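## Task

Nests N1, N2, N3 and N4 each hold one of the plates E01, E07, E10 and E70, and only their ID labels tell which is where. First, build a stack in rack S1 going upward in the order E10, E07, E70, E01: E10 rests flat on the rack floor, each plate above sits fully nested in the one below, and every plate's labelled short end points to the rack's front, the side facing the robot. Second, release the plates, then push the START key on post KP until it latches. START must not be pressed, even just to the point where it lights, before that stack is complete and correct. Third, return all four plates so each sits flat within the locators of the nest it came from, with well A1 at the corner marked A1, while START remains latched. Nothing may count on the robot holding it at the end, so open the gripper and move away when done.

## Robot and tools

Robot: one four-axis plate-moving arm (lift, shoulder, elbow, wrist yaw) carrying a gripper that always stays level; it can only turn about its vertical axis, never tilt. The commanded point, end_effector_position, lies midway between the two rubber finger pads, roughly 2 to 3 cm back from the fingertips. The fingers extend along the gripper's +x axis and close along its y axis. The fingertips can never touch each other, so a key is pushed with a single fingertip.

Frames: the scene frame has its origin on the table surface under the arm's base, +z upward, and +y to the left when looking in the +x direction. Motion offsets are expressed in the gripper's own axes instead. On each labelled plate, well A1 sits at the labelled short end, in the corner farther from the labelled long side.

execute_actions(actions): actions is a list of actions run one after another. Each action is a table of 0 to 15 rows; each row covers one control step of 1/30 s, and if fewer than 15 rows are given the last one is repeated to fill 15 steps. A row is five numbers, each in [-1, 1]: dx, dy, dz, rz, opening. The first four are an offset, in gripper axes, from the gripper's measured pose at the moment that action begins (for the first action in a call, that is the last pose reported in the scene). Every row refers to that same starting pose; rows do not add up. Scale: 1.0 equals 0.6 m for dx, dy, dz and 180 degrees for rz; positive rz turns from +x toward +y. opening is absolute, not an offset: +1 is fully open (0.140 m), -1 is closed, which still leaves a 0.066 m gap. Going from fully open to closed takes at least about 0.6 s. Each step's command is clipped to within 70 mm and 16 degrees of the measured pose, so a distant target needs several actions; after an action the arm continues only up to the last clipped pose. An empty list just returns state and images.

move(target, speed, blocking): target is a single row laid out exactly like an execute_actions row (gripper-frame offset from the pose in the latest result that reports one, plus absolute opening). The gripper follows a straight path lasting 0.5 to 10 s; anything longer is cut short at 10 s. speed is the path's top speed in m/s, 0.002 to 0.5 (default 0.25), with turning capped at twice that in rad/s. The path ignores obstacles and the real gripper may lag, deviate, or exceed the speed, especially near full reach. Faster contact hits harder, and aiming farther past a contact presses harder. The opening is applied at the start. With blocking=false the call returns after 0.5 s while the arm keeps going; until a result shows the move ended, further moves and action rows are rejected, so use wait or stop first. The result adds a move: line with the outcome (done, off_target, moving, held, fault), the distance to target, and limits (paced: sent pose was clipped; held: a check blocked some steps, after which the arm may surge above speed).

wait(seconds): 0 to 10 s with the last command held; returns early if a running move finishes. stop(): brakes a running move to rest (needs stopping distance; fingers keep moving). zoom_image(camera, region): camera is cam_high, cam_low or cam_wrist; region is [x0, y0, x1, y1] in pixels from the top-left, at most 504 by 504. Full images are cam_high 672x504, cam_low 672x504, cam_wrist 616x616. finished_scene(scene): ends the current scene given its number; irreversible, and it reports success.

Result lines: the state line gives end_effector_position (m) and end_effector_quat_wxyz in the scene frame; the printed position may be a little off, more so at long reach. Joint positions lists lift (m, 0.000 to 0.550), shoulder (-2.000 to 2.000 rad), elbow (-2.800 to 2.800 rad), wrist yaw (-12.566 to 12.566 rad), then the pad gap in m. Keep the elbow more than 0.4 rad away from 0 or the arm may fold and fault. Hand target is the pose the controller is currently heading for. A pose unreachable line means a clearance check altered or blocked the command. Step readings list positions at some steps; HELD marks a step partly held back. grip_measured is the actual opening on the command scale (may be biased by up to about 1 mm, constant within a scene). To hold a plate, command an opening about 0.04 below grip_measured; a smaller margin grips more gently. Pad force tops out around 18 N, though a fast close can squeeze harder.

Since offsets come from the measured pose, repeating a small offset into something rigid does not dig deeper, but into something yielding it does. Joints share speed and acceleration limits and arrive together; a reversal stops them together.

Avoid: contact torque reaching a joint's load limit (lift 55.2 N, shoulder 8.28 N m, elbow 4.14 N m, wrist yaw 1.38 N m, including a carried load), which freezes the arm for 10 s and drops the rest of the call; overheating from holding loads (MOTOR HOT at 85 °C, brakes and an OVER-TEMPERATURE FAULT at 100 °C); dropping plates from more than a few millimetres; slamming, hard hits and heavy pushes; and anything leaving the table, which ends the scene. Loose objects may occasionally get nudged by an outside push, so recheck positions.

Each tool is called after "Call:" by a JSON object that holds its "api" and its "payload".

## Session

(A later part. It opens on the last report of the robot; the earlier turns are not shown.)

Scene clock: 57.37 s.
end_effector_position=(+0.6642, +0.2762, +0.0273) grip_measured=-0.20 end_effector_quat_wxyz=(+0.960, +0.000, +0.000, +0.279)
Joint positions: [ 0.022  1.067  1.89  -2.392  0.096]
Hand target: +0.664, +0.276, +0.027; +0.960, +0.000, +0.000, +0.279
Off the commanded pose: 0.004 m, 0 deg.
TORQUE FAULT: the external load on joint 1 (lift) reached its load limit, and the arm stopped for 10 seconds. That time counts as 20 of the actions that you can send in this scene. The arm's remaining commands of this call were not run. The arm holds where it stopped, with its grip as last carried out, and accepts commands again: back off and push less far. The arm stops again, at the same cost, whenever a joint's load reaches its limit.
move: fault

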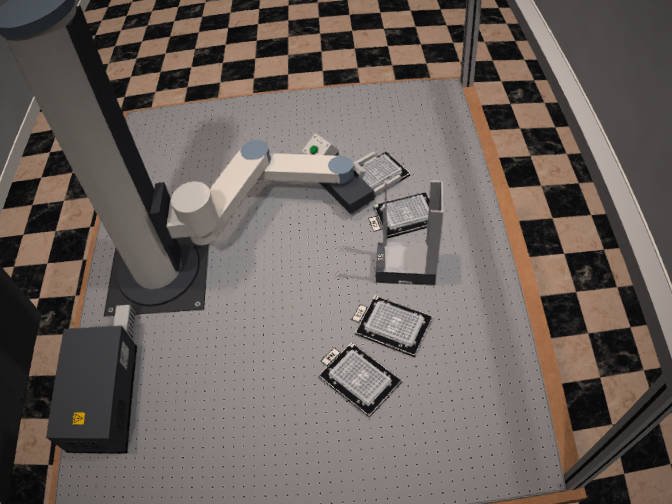

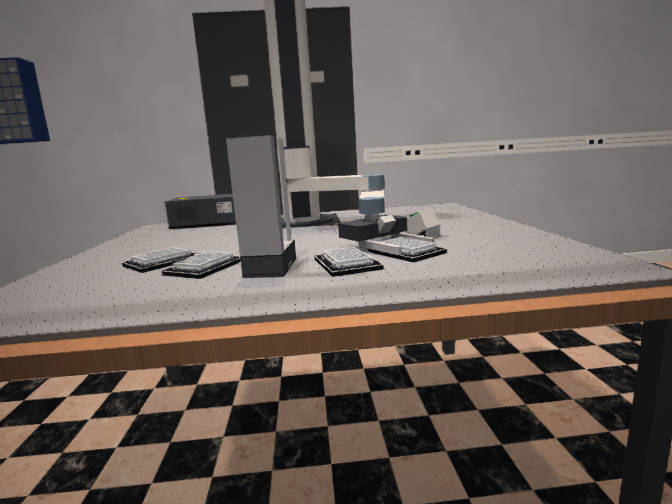

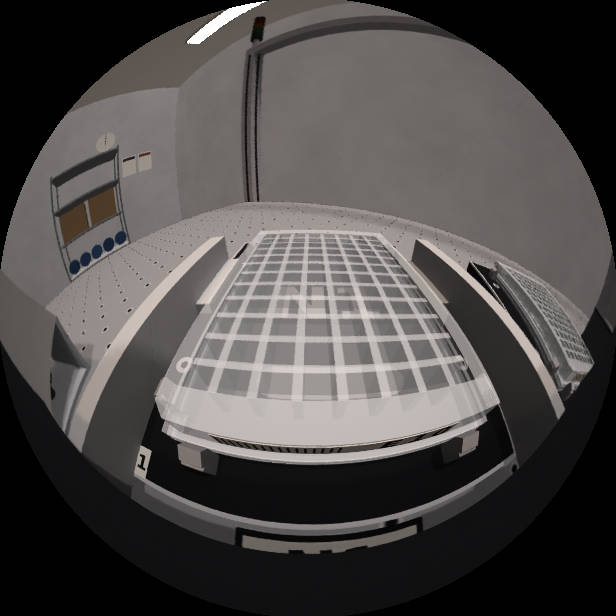

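Call:
{"api": "move", "payload": {"target": [-0.1685,0.5752,0.01,0.2222,-0.53], "speed": 0.3}}

Call:
{"api": "move", "payload": {"target": [0,0,-0.48,0,-0.53], "speed": 0.35}}

Call:
{"api": "move", "payload": {"target": [0,0,-0.031,0,-0.53], "speed": 0.03}}

Call:
{"api": "move", "payload": {"target": [0,0,0,0,-0.3]}}

Call:
{"api": "move", "payload": {"target": [-0.03,0,-0.001,0,-0.35], "speed": 0.05}}

Call:
{"api": "move", "payload": {"target": [0,0,0,0,-0.53]}}

Scene clock: 104.53 s.
end_effector_position=(+0.6666, +0.2792, +0.3378) grip_measured=-0.47 end_effector_quat_wxyz=(+0.959, +0.000, +0.000, +0.283)
Joint positions: [ 0.333  1.057  1.914 -2.396  0.086]
Hand target: +0.667, +0.279, +0.338; +0.959, +0.000, +0.000, +0.283
Off the commanded pose: 0.000 m, 0 deg.
move: done

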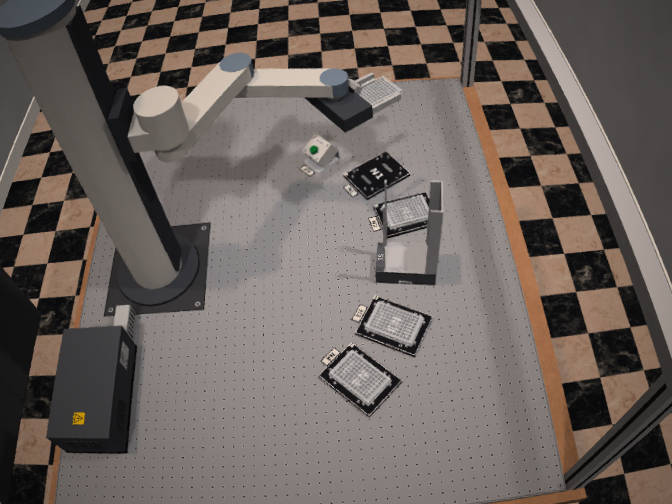

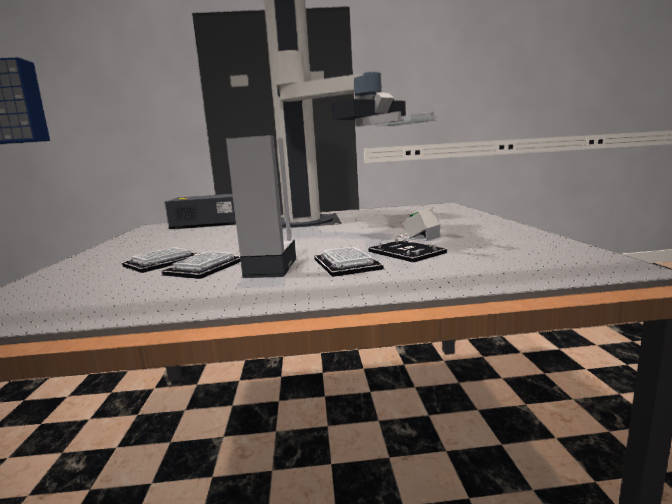

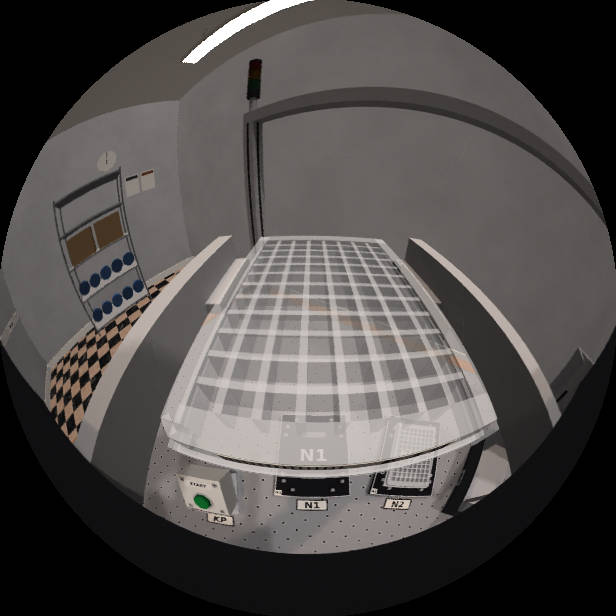

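Scene clock: 105.87 s.
end_effector_position=(+0.6666, +0.2791, +0.0497) grip_measured=-0.47 end_effector_quat_wxyz=(+0.959, +0.000, +0.000, +0.283)
Joint positions: [ 0.045  1.057  1.914 -2.396  0.086]
Hand target: +0.667, +0.279, +0.050; +0.959, +0.000, +0.000, +0.283
Off the commanded pose: 0.000 m, 0 deg.
move: done

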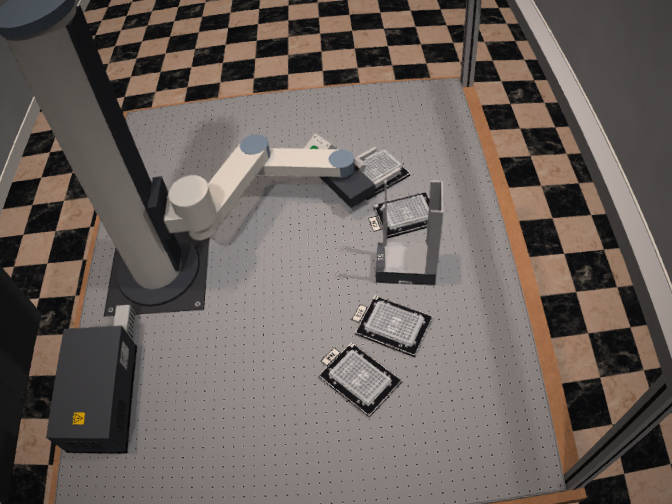

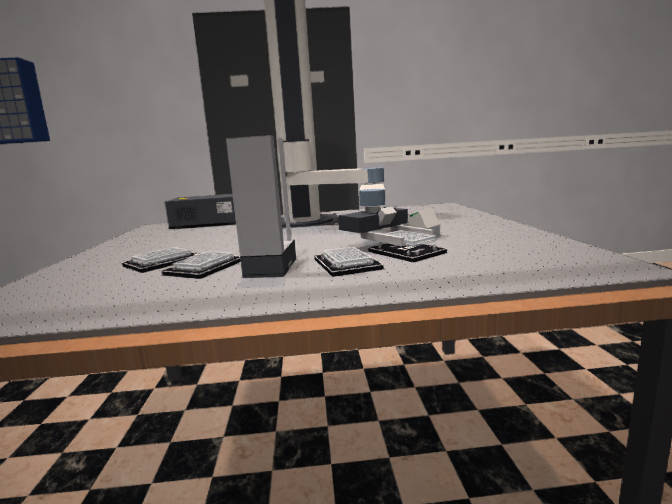

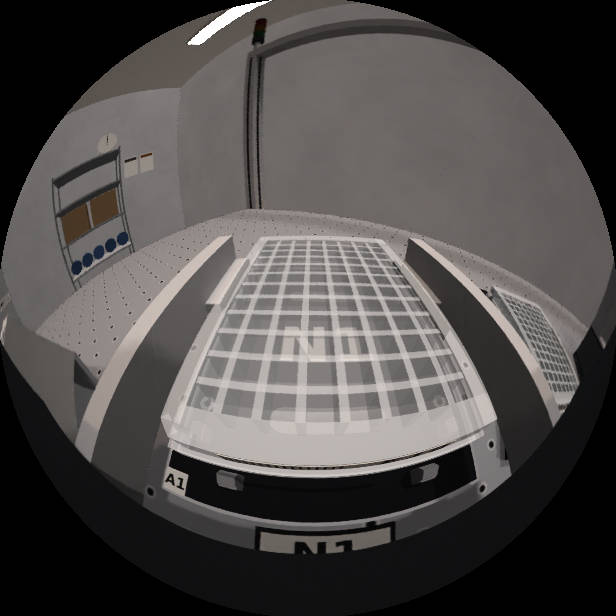

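Scene clock: 106.70 s.
end_effector_position=(+0.6667, +0.2789, +0.0311) grip_measured=-0.47 end_effector_quat_wxyz=(+0.959, +0.000, +0.000, +0.283)
Joint positions: [ 0.026  1.057  1.913 -2.397  0.086]
Hand target: +0.667, +0.279, +0.031; +0.959, +0.000, +0.000, +0.283
Off the commanded pose: 0.000 m, 0 deg.
move: done

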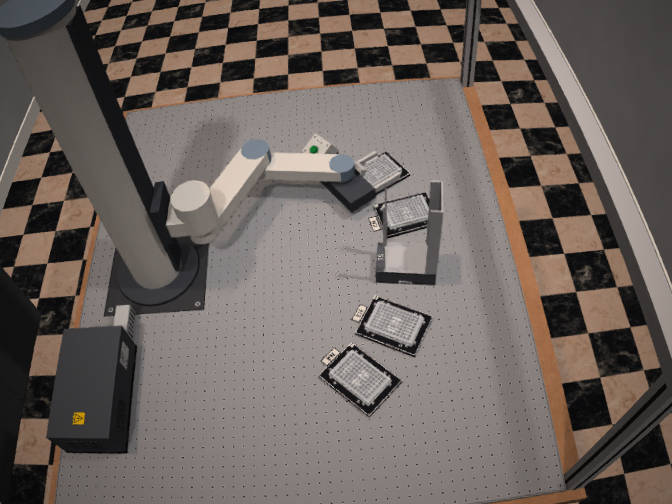

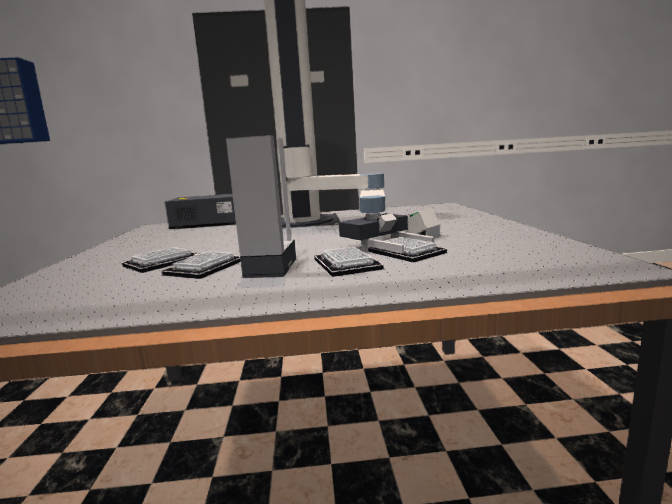

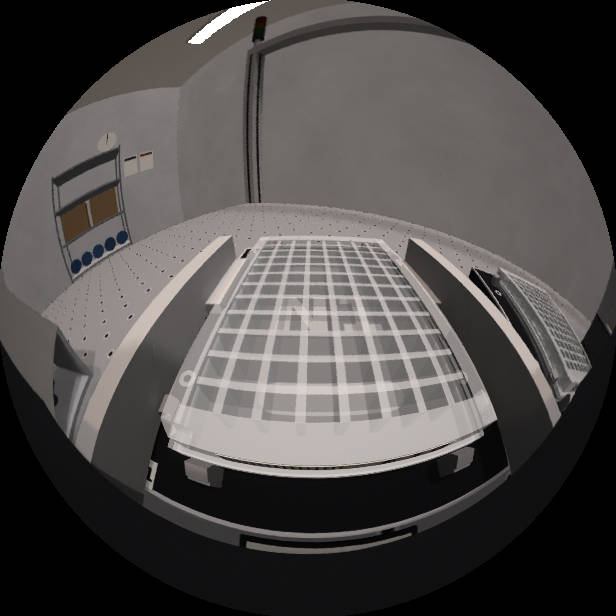

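Scene clock: 107.20 s.
end_effector_position=(+0.6667, +0.2788, +0.0311) grip_measured=-0.30 end_effector_quat_wxyz=(+0.959, +0.000, +0.000, +0.283)
Joint positions: [ 0.026  1.057  1.913 -2.397  0.092]
Hand target: +0.667, +0.279, +0.031; +0.959, +0.000, +0.000, +0.283
Off the commanded pose: 0.000 m, 0 deg.
move: done

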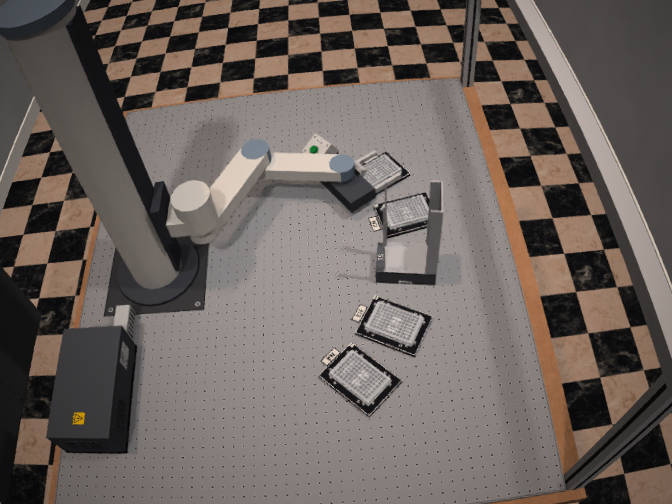

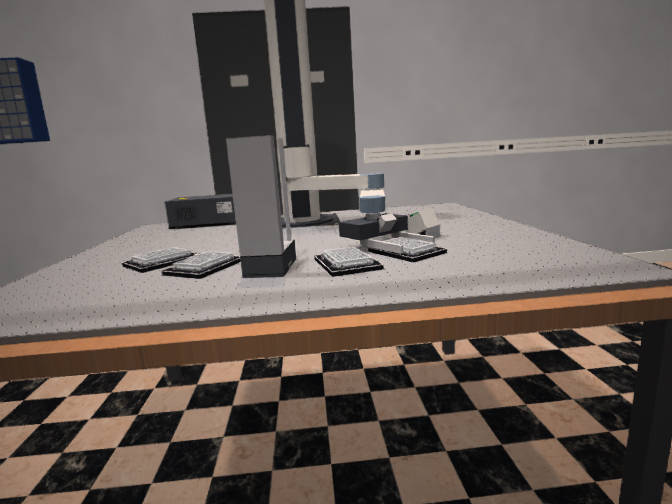

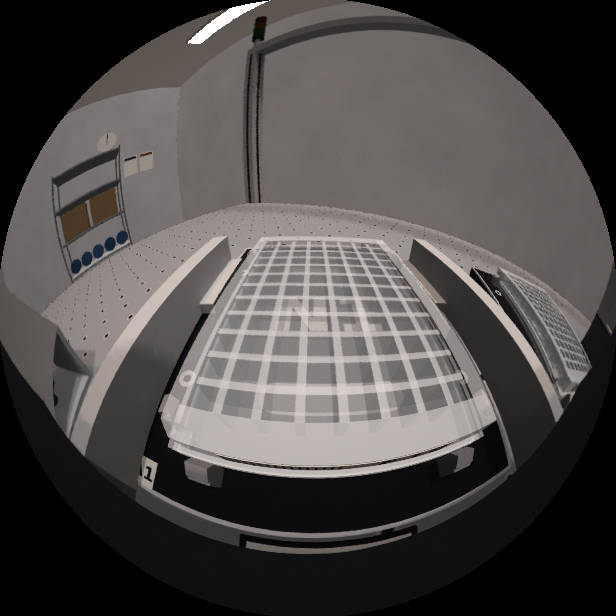

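Scene clock: 107.90 s.
end_effector_position=(+0.6516, +0.2690, +0.0305) grip_measured=-0.35 end_effector_quat_wxyz=(+0.959, +0.000, +0.000, +0.283)
Joint positions: [ 0.026  1.105  1.797 -2.329  0.09 ]
Hand target: +0.652, +0.269, +0.030; +0.959, +0.000, +0.000, +0.283
Off the commanded pose: 0.000 m, 0 deg.
move: done

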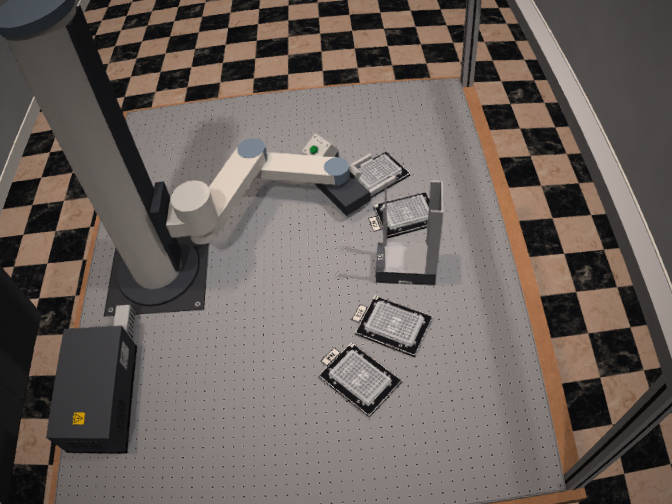

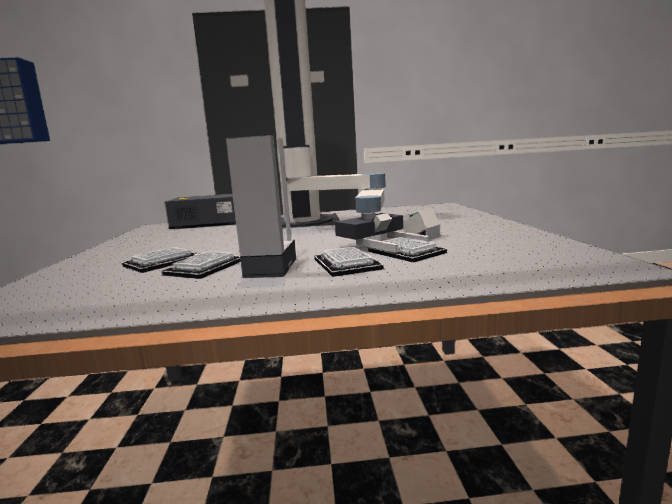

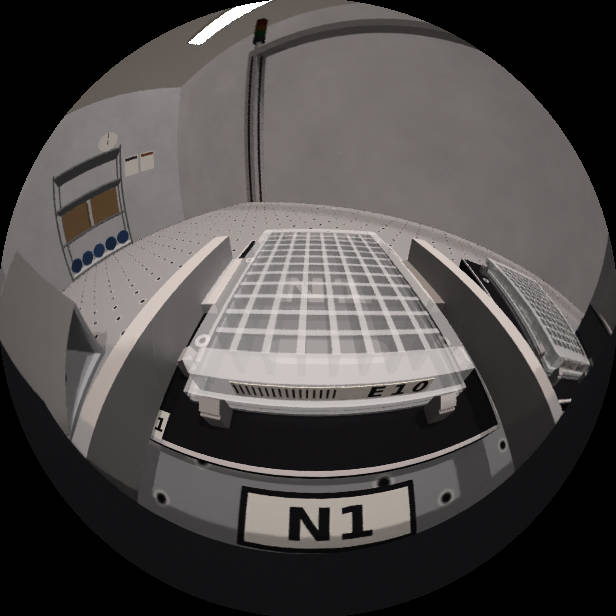

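Scene clock: 108.40 s.
end_effector_position=(+0.6514, +0.2694, +0.0306) grip_measured=-0.47 end_effector_quat_wxyz=(+0.959, +0.000, +0.000, +0.283)
Joint positions: [ 0.026  1.105  1.797 -2.328  0.086]
Hand target: +0.652, +0.269, +0.031; +0.959, +0.000, +0.000, +0.283
Off the commanded pose: 0.000 m, 0 deg.
move: done

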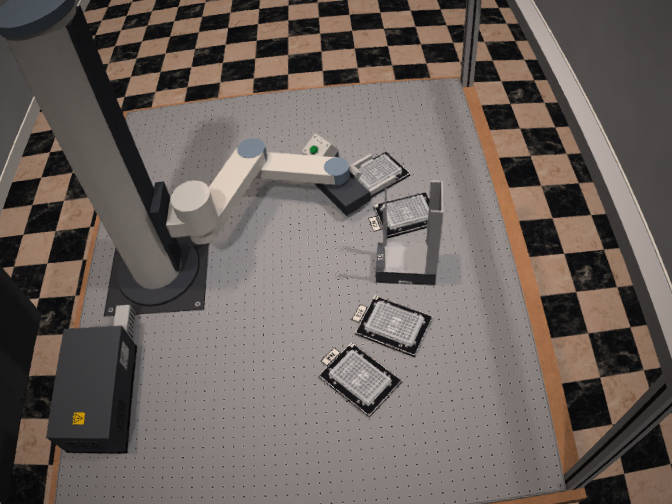

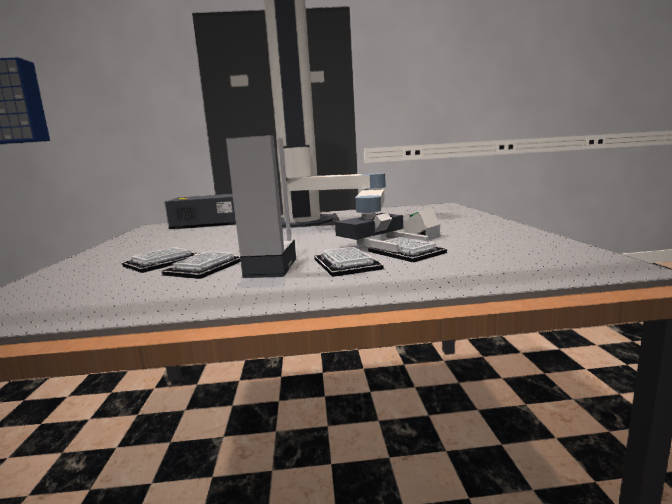

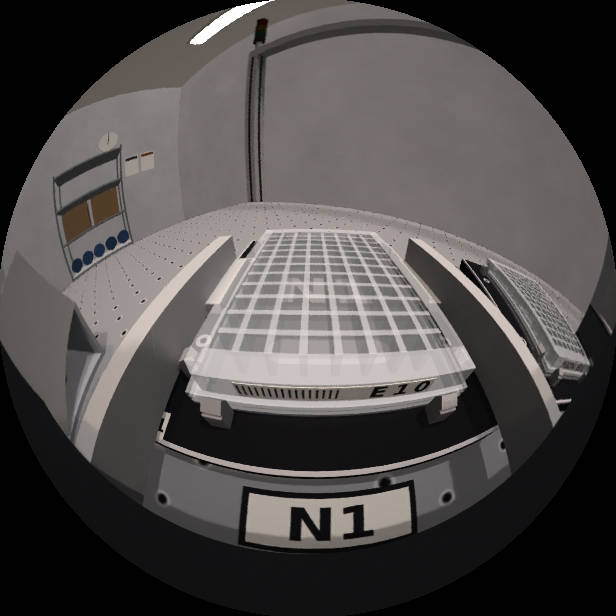

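Reference view: plate front bottom at y≈413 (3.5 px/mm).

Call:
{"api": "move", "payload": {"target": [0,0,0.51,0,-0.53], "speed": 0.35}}

Call:
{"api": "move", "payload": {"target": [-0.2337,-0.530,-0.018,-0.2222,-0.53], "speed": 0.3}}

Call:
{"api": "zoom_image", "payload": {"camera": "cam_high", "region": [370, 150, 460, 230]}}

Call:
{"api": "zoom_image", "payload": {"camera": "cam_wrist", "region": [160, 210, 500, 460]}}

Scene clock: 115.00 s.
end_effector_position=(+0.6514, +0.2695, +0.3366) grip_measured=-0.47 end_effector_quat_wxyz=(+0.959, +0.000, +0.000, +0.283)
Joint positions: [ 0.332  1.105  1.798 -2.329  0.086]
Hand target: +0.651, +0.269, +0.337; +0.959, +0.000, +0.000, +0.283
Off the commanded pose: 0.000 m, 0 deg.
move: done

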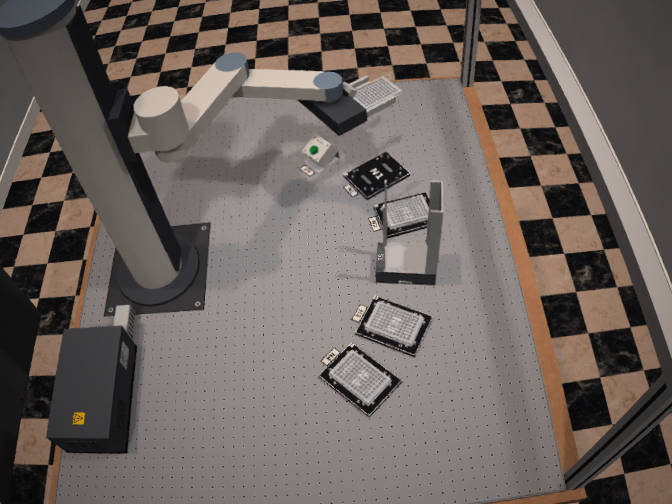

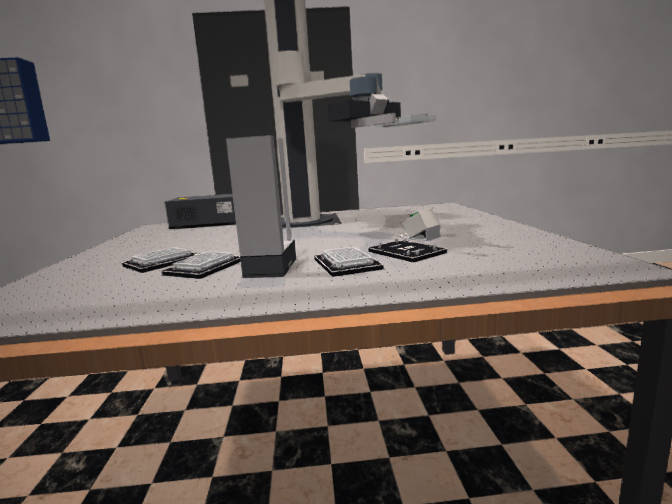

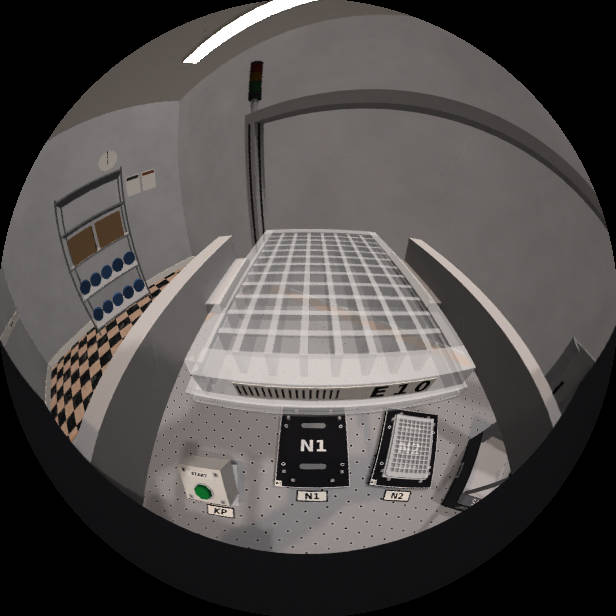

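Scene clock: 116.60 s.
end_effector_position=(+0.7063, -0.0739, +0.3258) grip_measured=-0.47 end_effector_quat_wxyz=(+0.998, +0.000, +0.000, -0.062)
Joint positions: [ 0.321  0.498  1.729 -2.35   0.086]
Hand target: +0.706, -0.074, +0.326; +0.998, +0.000, +0.000, -0.062
Off the commanded pose: 0.000 m, 0 deg.
move: done

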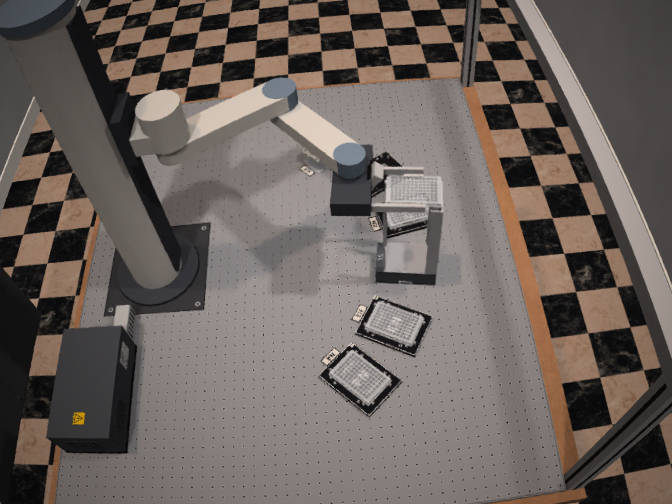

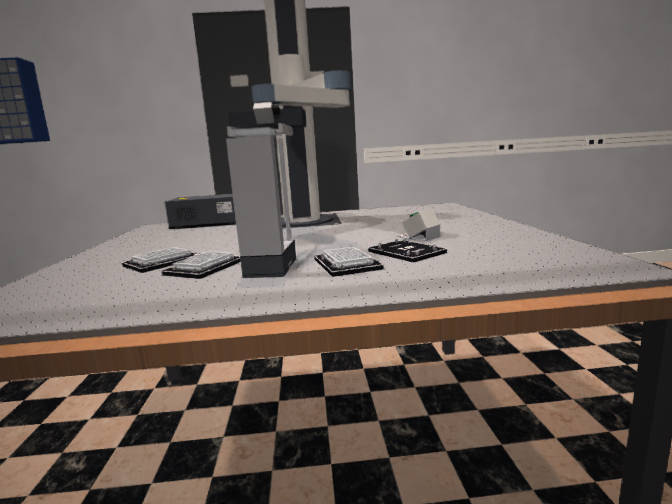

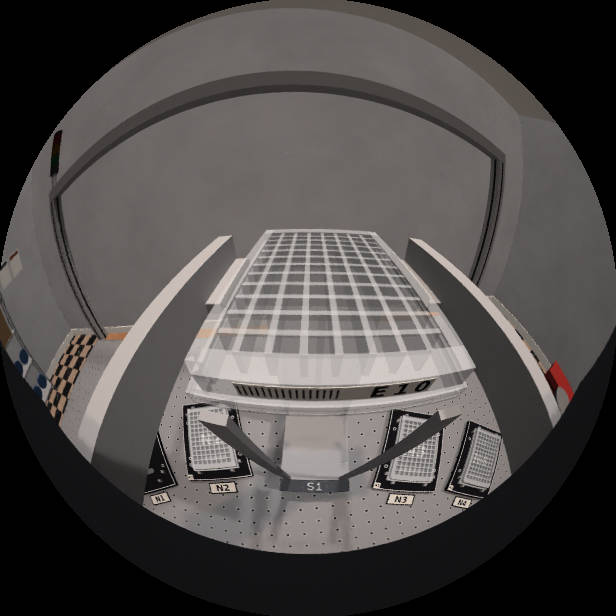

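Region (370, 150, 460, 230) of cam_high's 672x504 image, scaled by 5.600, with more detail than that image has.

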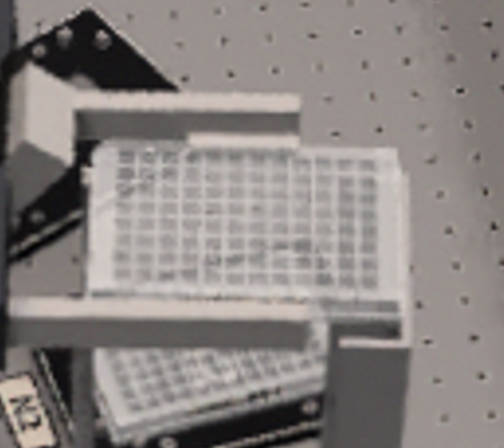

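Region (160, 210, 500, 460) of cam_wrist's 616x616 image, scaled by 1.482, with more detail than that image has; it fills the top 371 rows of this view, and the rest is white.

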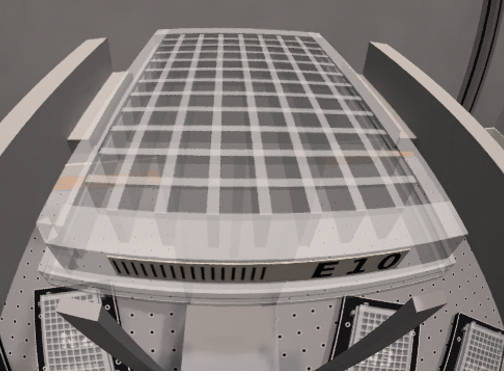

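Call:
{"api": "move", "payload": {"target": [0.001,-0.002,-0.012,0,-0.53], "speed": 0.015}}

Call:
{"api": "zoom_image", "payload": {"camera": "cam_high", "region": [370, 150, 460, 230]}}

Call:
{"api": "zoom_image", "payload": {"camera": "cam_wrist", "region": [160, 210, 500, 460]}}

Scene clock: 120.20 s.
end_effector_position=(+0.7067, -0.0751, +0.3186) grip_measured=-0.47 end_effector_quat_wxyz=(+0.998, +0.000, +0.000, -0.062)
Joint positions: [ 0.314  0.493  1.732 -2.35   0.085]
Hand target: +0.707, -0.075, +0.319; +0.998, +0.000, +0.000, -0.062
Off the commanded pose: 0.000 m, 0 deg.
move: done

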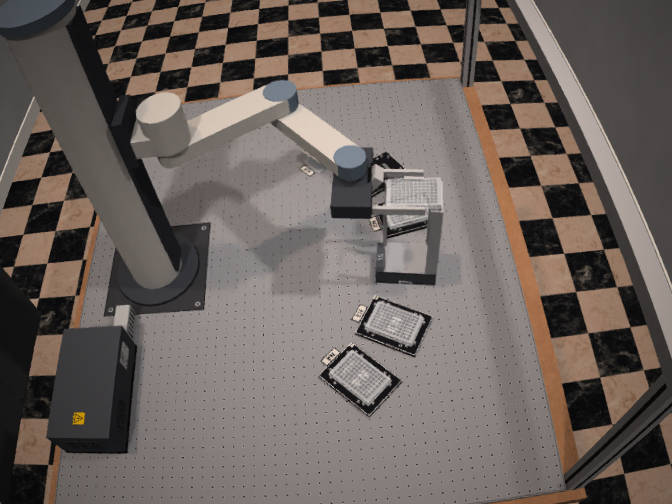

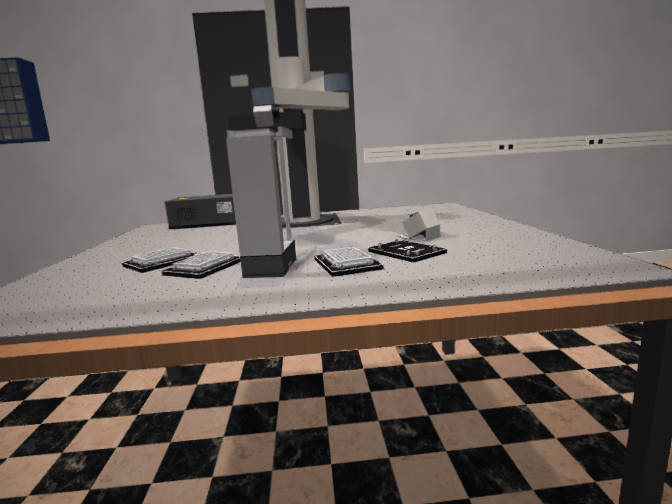

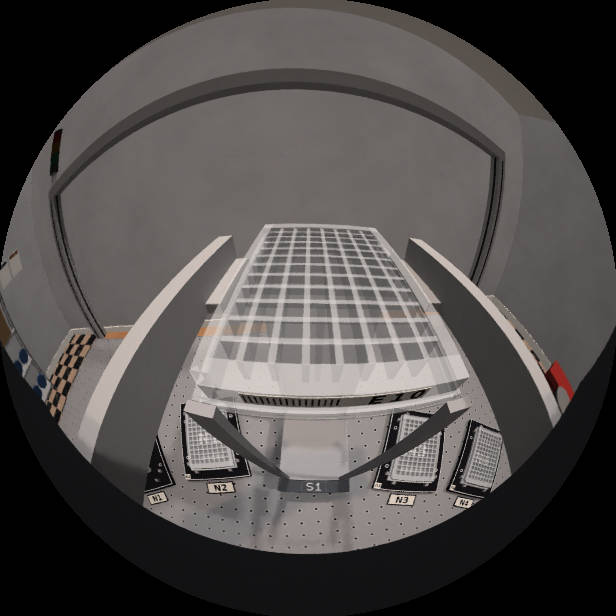

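Region (370, 150, 460, 230) of cam_high's 672x504 image, scaled by 5.600, with more detail than that image has.

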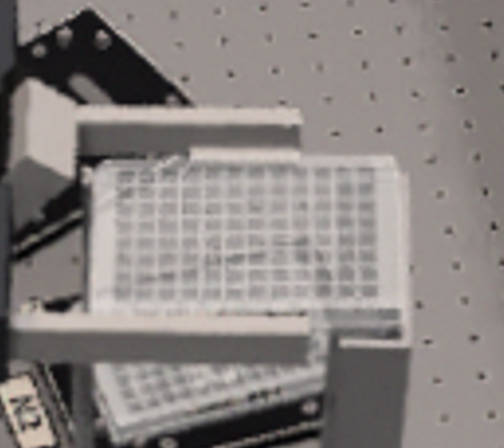

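Region (160, 210, 500, 460) of cam_wrist's 616x616 image, scaled by 1.482, with more detail than that image has; it fills the top 371 rows of this view, and the rest is white.

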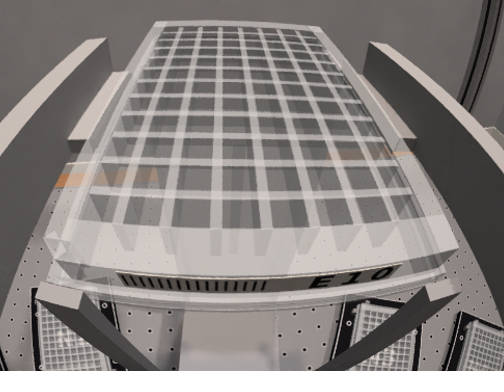

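Call:
{"api": "move", "payload": {"target": [-0.0025,-0.001,0.001,-0.005,-0.53], "speed": 0.01}}

Call:
{"api": "move", "payload": {"target": [0,0,-0.004,0,-0.53], "speed": 0.01}}

Call:
{"api": "zoom_image", "payload": {"camera": "cam_high", "region": [400, 165, 460, 225]}}

Call:
{"api": "zoom_image", "payload": {"camera": "cam_wrist", "region": [220, 200, 430, 290]}}

Scene clock: 126.47 s.
end_effector_position=(+0.7052, -0.0755, +0.3192) grip_measured=-0.47 end_effector_quat_wxyz=(+0.998, +0.000, +0.000, -0.070)
Joint positions: [ 0.314  0.501  1.724 -2.364  0.085]
Hand target: +0.705, -0.076, +0.319; +0.998, +0.000, +0.000, -0.070
Off the commanded pose: 0.000 m, 0 deg.
move: done

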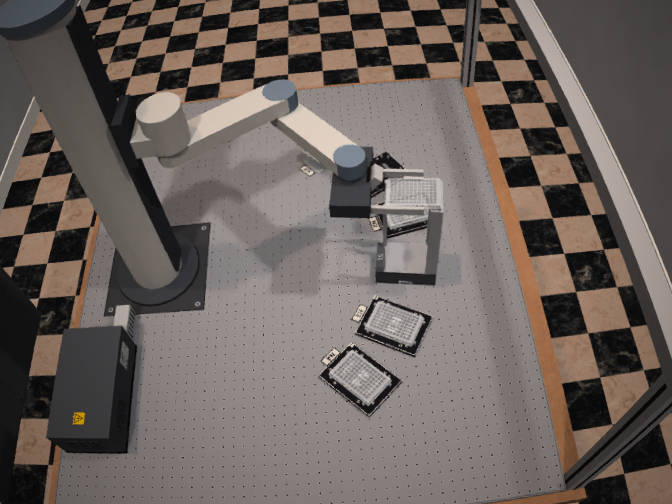

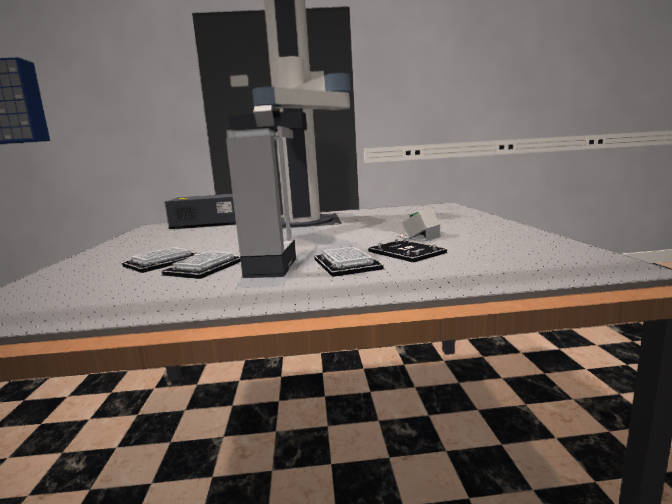

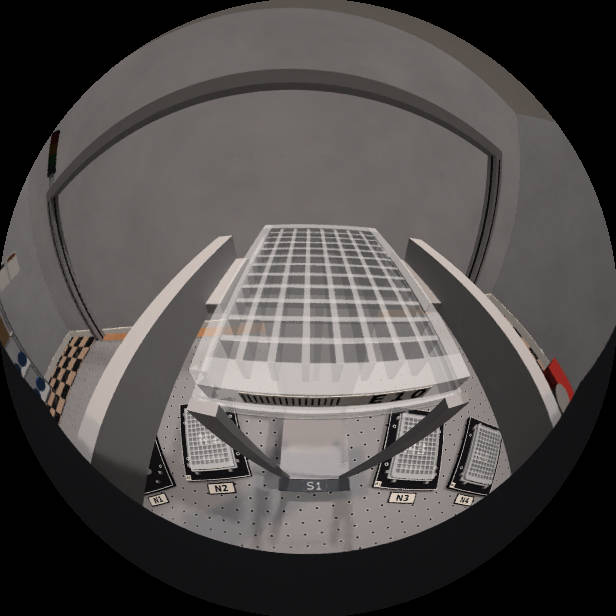

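Scene clock: 127.17 s.
end_effector_position=(+0.7052, -0.0755, +0.3169) grip_measured=-0.47 end_effector_quat_wxyz=(+0.998, +0.000, +0.000, -0.070)
Joint positions: [ 0.312  0.501  1.724 -2.365  0.085]
Hand target: +0.705, -0.075, +0.317; +0.998, +0.000, +0.000, -0.070
Off the commanded pose: 0.000 m, 0 deg.
move: done

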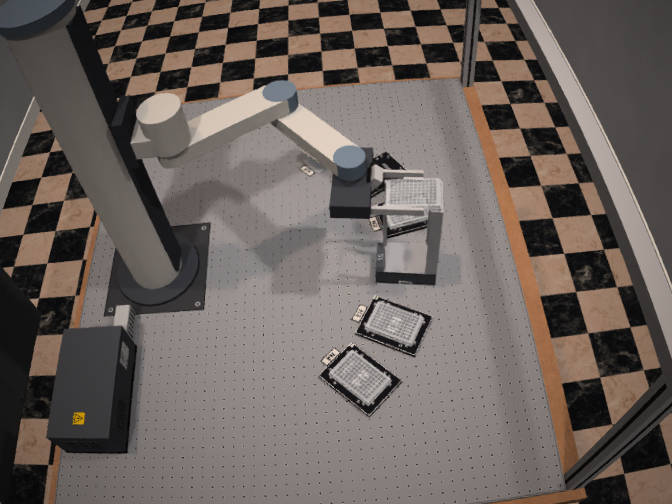

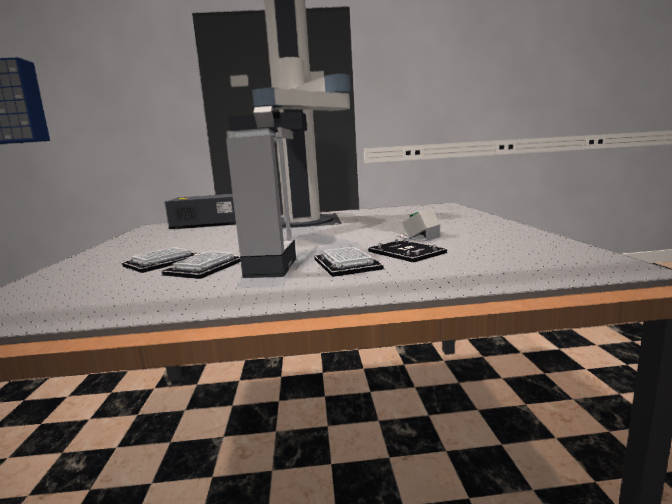

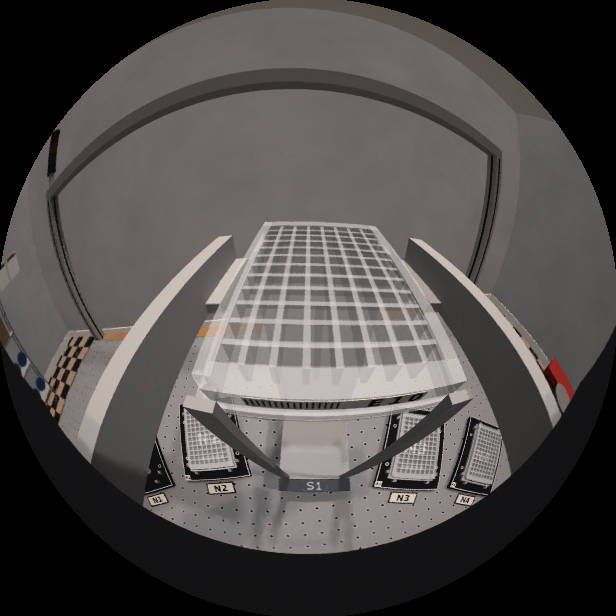

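Region (400, 165, 460, 225) of cam_high's 672x504 image, scaled by 8.400, with more detail than that image has.

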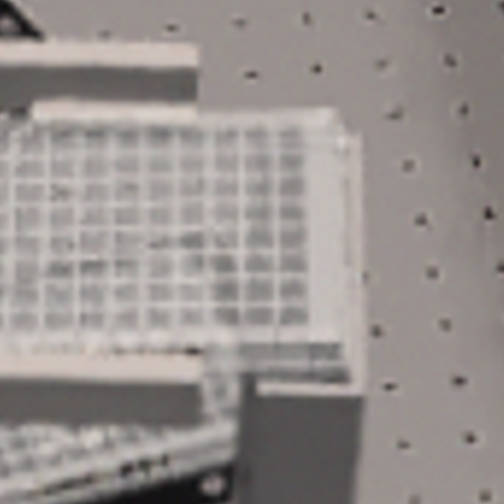

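Region (220, 200, 430, 290) of cam_wrist's 616x616 image, scaled by 2.400, with more detail than that image has; it fills the top 216 rows of this view, and the rest is white.

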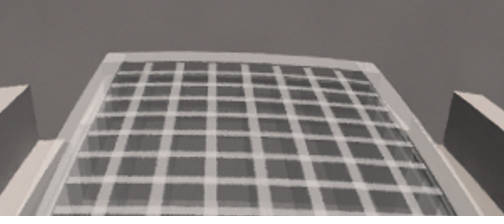

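Call:
{"api": "move", "payload": {"target": [0,0.003,0.001,0.008,-0.53], "speed": 0.01}}

Call:
{"api": "zoom_image", "payload": {"camera": "cam_wrist", "region": [220, 200, 430, 290]}}

Call:
{"api": "zoom_image", "payload": {"camera": "cam_low", "region": [215, 115, 295, 155]}}

Call:
{"api": "zoom_image", "payload": {"camera": "cam_high", "region": [400, 165, 460, 225]}}

Scene clock: 135.90 s.
end_effector_position=(+0.7057, -0.0744, +0.3174) grip_measured=-0.47 end_effector_quat_wxyz=(+0.998, +0.000, +0.000, -0.060)
Joint positions: [ 0.312  0.496  1.726 -2.341  0.085]
Hand target: +0.705, -0.074, +0.317; +0.998, +0.000, +0.000, -0.057
Off the commanded pose: 0.001 m, 0 deg.
move: done

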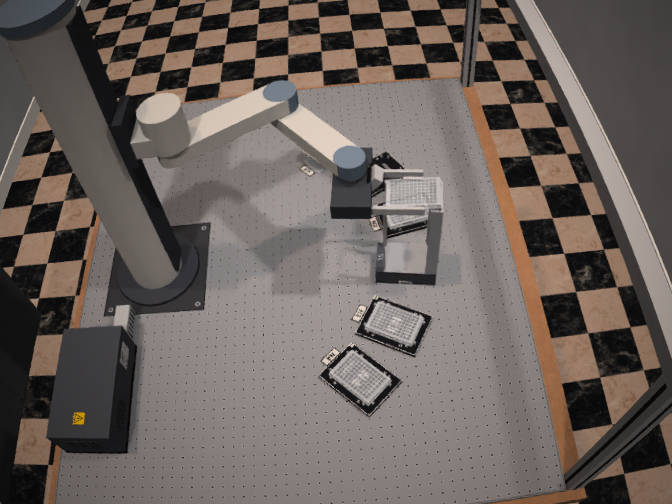

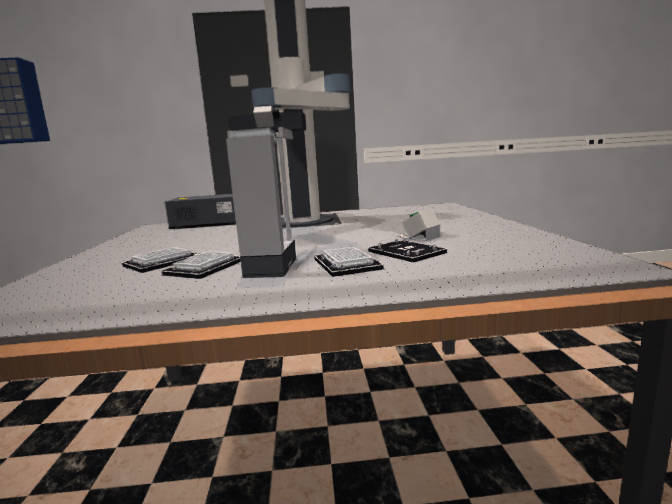

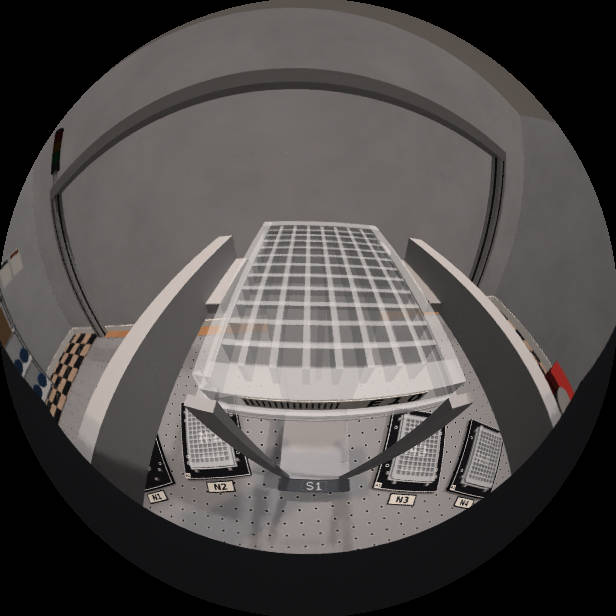

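Region (220, 200, 430, 290) of cam_wrist's 616x616 image, scaled by 2.400, with more detail than that image has; it fills the top 216 rows of this view, and the rest is white.

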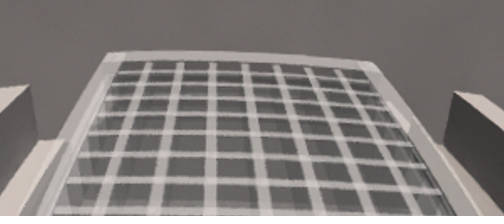

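Region (215, 115, 295, 155) of cam_low's 672x504 image, scaled by 6.300, with more detail than that image has.

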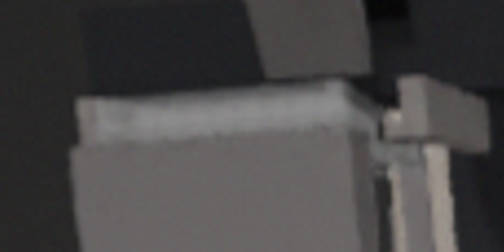

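Region (400, 165, 460, 225) of cam_high's 672x504 image, scaled by 8.400, with more detail than that image has.

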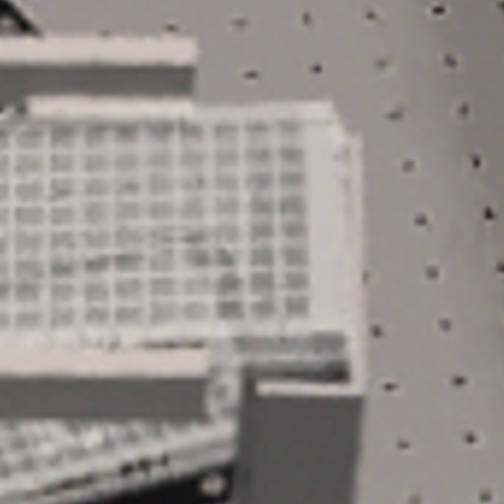

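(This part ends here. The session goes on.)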